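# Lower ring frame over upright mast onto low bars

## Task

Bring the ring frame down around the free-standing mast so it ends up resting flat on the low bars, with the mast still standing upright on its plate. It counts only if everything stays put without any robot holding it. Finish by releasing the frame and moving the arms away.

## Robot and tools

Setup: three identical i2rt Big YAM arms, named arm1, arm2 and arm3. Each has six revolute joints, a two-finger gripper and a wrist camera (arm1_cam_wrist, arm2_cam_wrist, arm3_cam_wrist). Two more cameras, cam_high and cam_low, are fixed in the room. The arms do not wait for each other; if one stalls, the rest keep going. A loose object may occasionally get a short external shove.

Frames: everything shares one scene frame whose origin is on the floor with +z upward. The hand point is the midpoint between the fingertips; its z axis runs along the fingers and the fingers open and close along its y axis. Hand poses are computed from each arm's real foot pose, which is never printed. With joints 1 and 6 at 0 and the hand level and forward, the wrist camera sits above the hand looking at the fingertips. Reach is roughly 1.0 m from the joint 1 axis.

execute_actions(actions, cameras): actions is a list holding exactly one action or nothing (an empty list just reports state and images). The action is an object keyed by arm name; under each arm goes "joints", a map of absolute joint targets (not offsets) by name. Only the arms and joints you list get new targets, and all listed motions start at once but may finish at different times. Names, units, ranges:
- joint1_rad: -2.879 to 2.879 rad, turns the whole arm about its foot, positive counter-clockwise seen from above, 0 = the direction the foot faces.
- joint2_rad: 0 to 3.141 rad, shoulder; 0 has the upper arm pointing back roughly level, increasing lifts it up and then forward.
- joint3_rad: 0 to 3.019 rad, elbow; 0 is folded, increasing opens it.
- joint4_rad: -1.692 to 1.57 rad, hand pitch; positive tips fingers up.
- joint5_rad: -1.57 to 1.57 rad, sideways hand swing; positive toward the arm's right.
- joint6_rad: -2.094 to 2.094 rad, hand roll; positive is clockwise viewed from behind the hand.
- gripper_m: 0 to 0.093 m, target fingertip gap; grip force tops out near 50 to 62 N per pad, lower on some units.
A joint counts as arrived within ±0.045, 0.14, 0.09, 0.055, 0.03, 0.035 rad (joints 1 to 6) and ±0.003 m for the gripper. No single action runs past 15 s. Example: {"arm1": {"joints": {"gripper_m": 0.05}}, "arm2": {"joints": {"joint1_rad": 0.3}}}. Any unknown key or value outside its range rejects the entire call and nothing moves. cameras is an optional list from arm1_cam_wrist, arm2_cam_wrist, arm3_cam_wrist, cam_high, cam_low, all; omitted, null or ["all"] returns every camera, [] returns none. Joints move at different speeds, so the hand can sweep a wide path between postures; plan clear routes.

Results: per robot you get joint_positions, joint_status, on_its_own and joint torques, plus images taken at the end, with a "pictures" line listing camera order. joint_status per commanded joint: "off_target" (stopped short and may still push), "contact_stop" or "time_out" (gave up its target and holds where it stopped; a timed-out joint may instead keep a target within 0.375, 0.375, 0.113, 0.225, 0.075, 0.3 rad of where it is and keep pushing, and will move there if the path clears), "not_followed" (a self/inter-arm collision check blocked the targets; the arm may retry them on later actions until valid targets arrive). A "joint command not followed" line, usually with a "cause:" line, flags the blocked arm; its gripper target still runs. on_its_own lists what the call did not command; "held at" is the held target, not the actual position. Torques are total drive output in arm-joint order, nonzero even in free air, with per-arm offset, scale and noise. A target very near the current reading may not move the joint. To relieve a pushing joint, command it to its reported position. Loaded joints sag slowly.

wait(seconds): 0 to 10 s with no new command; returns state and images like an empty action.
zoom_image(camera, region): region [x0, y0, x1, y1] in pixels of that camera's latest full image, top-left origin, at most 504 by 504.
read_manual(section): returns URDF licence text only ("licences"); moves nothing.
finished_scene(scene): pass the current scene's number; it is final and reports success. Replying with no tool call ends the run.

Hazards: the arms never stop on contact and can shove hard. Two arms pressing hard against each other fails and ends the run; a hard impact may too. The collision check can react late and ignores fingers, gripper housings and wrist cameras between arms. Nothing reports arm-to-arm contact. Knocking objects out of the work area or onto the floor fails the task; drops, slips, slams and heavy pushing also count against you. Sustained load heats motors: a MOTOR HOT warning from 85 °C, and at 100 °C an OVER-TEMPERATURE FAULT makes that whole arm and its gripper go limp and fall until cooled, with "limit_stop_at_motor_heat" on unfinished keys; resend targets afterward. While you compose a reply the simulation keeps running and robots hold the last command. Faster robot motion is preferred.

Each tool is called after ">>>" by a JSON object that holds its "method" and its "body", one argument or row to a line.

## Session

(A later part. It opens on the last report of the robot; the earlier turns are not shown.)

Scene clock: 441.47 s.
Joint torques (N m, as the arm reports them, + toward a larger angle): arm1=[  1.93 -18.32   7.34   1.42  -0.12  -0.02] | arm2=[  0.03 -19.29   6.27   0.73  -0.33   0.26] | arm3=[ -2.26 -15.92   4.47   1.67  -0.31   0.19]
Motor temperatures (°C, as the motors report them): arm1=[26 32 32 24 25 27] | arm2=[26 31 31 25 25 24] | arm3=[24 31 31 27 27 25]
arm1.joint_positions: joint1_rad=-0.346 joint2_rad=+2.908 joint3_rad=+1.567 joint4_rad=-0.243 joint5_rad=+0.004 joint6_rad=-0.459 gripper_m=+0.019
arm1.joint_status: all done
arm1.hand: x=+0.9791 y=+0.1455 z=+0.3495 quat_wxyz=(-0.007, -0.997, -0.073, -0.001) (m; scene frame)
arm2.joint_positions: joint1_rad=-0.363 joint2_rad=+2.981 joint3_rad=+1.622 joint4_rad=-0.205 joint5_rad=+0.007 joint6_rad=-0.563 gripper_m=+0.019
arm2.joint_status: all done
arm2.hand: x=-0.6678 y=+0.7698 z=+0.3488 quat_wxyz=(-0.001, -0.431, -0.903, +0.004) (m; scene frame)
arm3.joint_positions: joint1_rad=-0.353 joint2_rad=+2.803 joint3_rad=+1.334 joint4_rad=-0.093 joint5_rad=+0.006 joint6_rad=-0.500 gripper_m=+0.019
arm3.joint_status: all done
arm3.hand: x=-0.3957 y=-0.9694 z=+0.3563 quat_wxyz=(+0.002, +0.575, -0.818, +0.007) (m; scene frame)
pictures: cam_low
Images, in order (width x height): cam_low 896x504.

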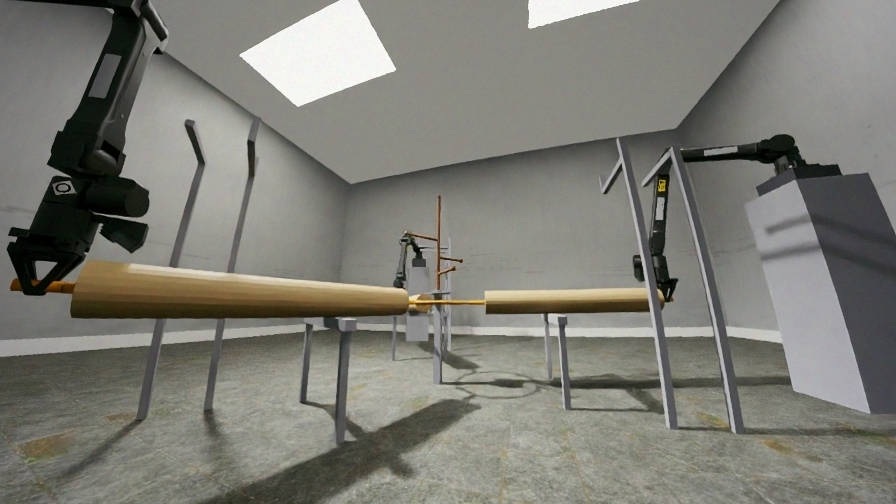

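In contact. Relax the joints and open the grippers.

>>> {"method": "execute_actions", "body": {
  "actions": [
    {"arm1":{"joints":{"joint2_rad":2.895,"joint3_rad":1.58,"joint4_rad":-0.243,"gripper_m":0.08}},"arm2":{"joints":{"joint2_rad":2.972,"joint3_rad":1.632,"joint4_rad":-0.205,"gripper_m":0.08}},"arm3":{"joints":{"joint2_rad":2.795,"joint3_rad":1.345,"joint4_rad":-0.093,"gripper_m":0.08}}}
  ],
  "cameras": ["cam_high"]
}}

Scene clock: 444.10 s.
Joint torques (N m, as the arm reports them, + toward a larger angle): arm1=[  1.7  -20.46   3.68   0.44  -0.06  -0.03] | arm2=[ -0.53 -22.7    2.95   0.39  -0.15   0.23] | arm3=[ -2.26 -18.62   1.65   0.57  -0.22   0.18]
Motor temperatures (°C, as the motors report them): arm1=[26 32 32 24 25 27] | arm2=[26 31 31 25 25 24] | arm3=[24 31 31 27 27 25]
arm1.joint_positions: joint1_rad=-0.346 joint2_rad=+2.908 joint3_rad=+1.569 joint4_rad=-0.244 joint5_rad=+0.003 joint6_rad=-0.459 gripper_m=+0.080
arm1.joint_status: all done
arm1.hand: x=+0.9782 y=+0.1453 z=+0.3496 quat_wxyz=(-0.007, -0.997, -0.073, +0.000) (m; scene frame)
arm2.joint_positions: joint1_rad=-0.361 joint2_rad=+2.980 joint3_rad=+1.622 joint4_rad=-0.207 joint5_rad=+0.003 joint6_rad=-0.563 gripper_m=+0.080
arm2.joint_status: all done
arm2.hand: x=-0.6662 y=+0.7699 z=+0.3491 quat_wxyz=(-0.002, -0.430, -0.903, +0.003) (m; scene frame)
arm3.joint_positions: joint1_rad=-0.353 joint2_rad=+2.803 joint3_rad=+1.339 joint4_rad=-0.094 joint5_rad=+0.004 joint6_rad=-0.500 gripper_m=+0.080
arm3.joint_status: all done
arm3.hand: x=-0.3938 y=-0.9674 z=+0.3564 quat_wxyz=(+0.000, +0.575, -0.818, +0.006) (m; scene frame)
pictures: cam_high
Images, in order (width x height): cam_high 896x504.

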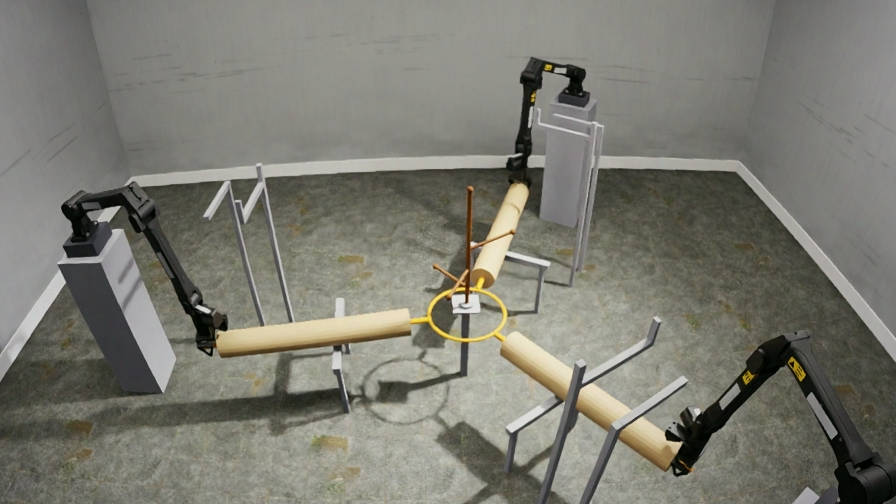

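>>> {"method": "execute_actions", "body": {
  "actions": [
    {"arm1":{"joints":{"joint2_rad":2.42,"joint3_rad":1.04,"joint4_rad":-0.18}},"arm2":{"joints":{"joint2_rad":2.50,"joint3_rad":1.09,"joint4_rad":-0.14}},"arm3":{"joints":{"joint2_rad":2.32,"joint3_rad":0.83,"joint4_rad":-0.05}}}
  ],
  "cameras": ["cam_high","cam_low"]
}}

Scene clock: 452.00 s.
Joint torques (N m, as the arm reports them, + toward a larger angle): arm1=[  1.72 -16.85   2.71   1.12  -0.06  -0.03] | arm2=[ -0.3  -17.57   1.75   0.62  -0.15   0.21] | arm3=[ -1.91 -13.66   1.38   0.92  -0.24   0.19]
Motor temperatures (°C, as the motors report them): arm1=[26 32 31 24 25 27] | arm2=[26 31 31 25 25 24] | arm3=[24 31 30 27 27 25]
arm1.joint_positions: joint1_rad=-0.346 joint2_rad=+2.411 joint3_rad=+1.036 joint4_rad=-0.191 joint5_rad=+0.003 joint6_rad=-0.459 gripper_m=+0.080
arm1.joint_status: all done
arm1.hand: x=+1.0428 y=+0.1275 z=+0.5267 quat_wxyz=(-0.004, -0.997, -0.073, +0.008) (m; scene frame)
arm2.joint_positions: joint1_rad=-0.361 joint2_rad=+2.487 joint3_rad=+1.093 joint4_rad=-0.148 joint5_rad=+0.002 joint6_rad=-0.563 gripper_m=+0.080
arm2.joint_status: all done
arm2.hand: x=-0.6728 y=+0.8204 z=+0.5295 quat_wxyz=(-0.009, -0.430, -0.903, +0.013) (m; scene frame)
arm3.joint_positions: joint1_rad=-0.353 joint2_rad=+2.303 joint3_rad=+0.828 joint4_rad=-0.058 joint5_rad=+0.004 joint6_rad=-0.500 gripper_m=+0.080
arm3.joint_status: all done
arm3.hand: x=-0.4483 y=-1.0142 z=+0.5317 quat_wxyz=(-0.012, +0.575, -0.818, +0.004) (m; scene frame)
pictures: cam_high, cam_low
Images, in order (width x height): cam_high 896x504, cam_low 896x504.

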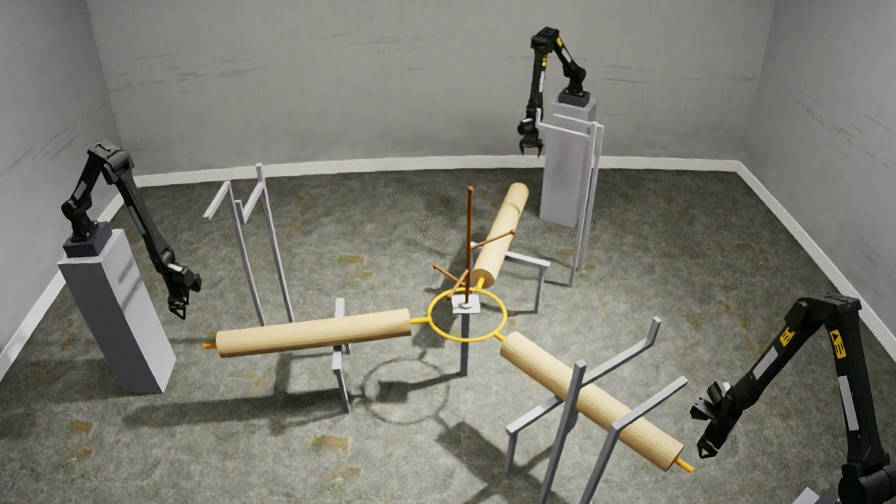

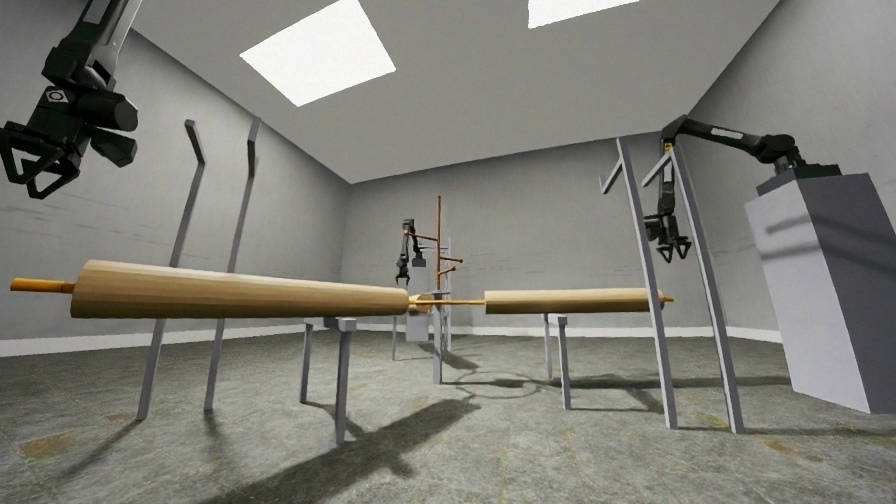

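>>> {"method": "finished_scene", "body": {
  "scene": 1
}}

The scene is finished: the task was done.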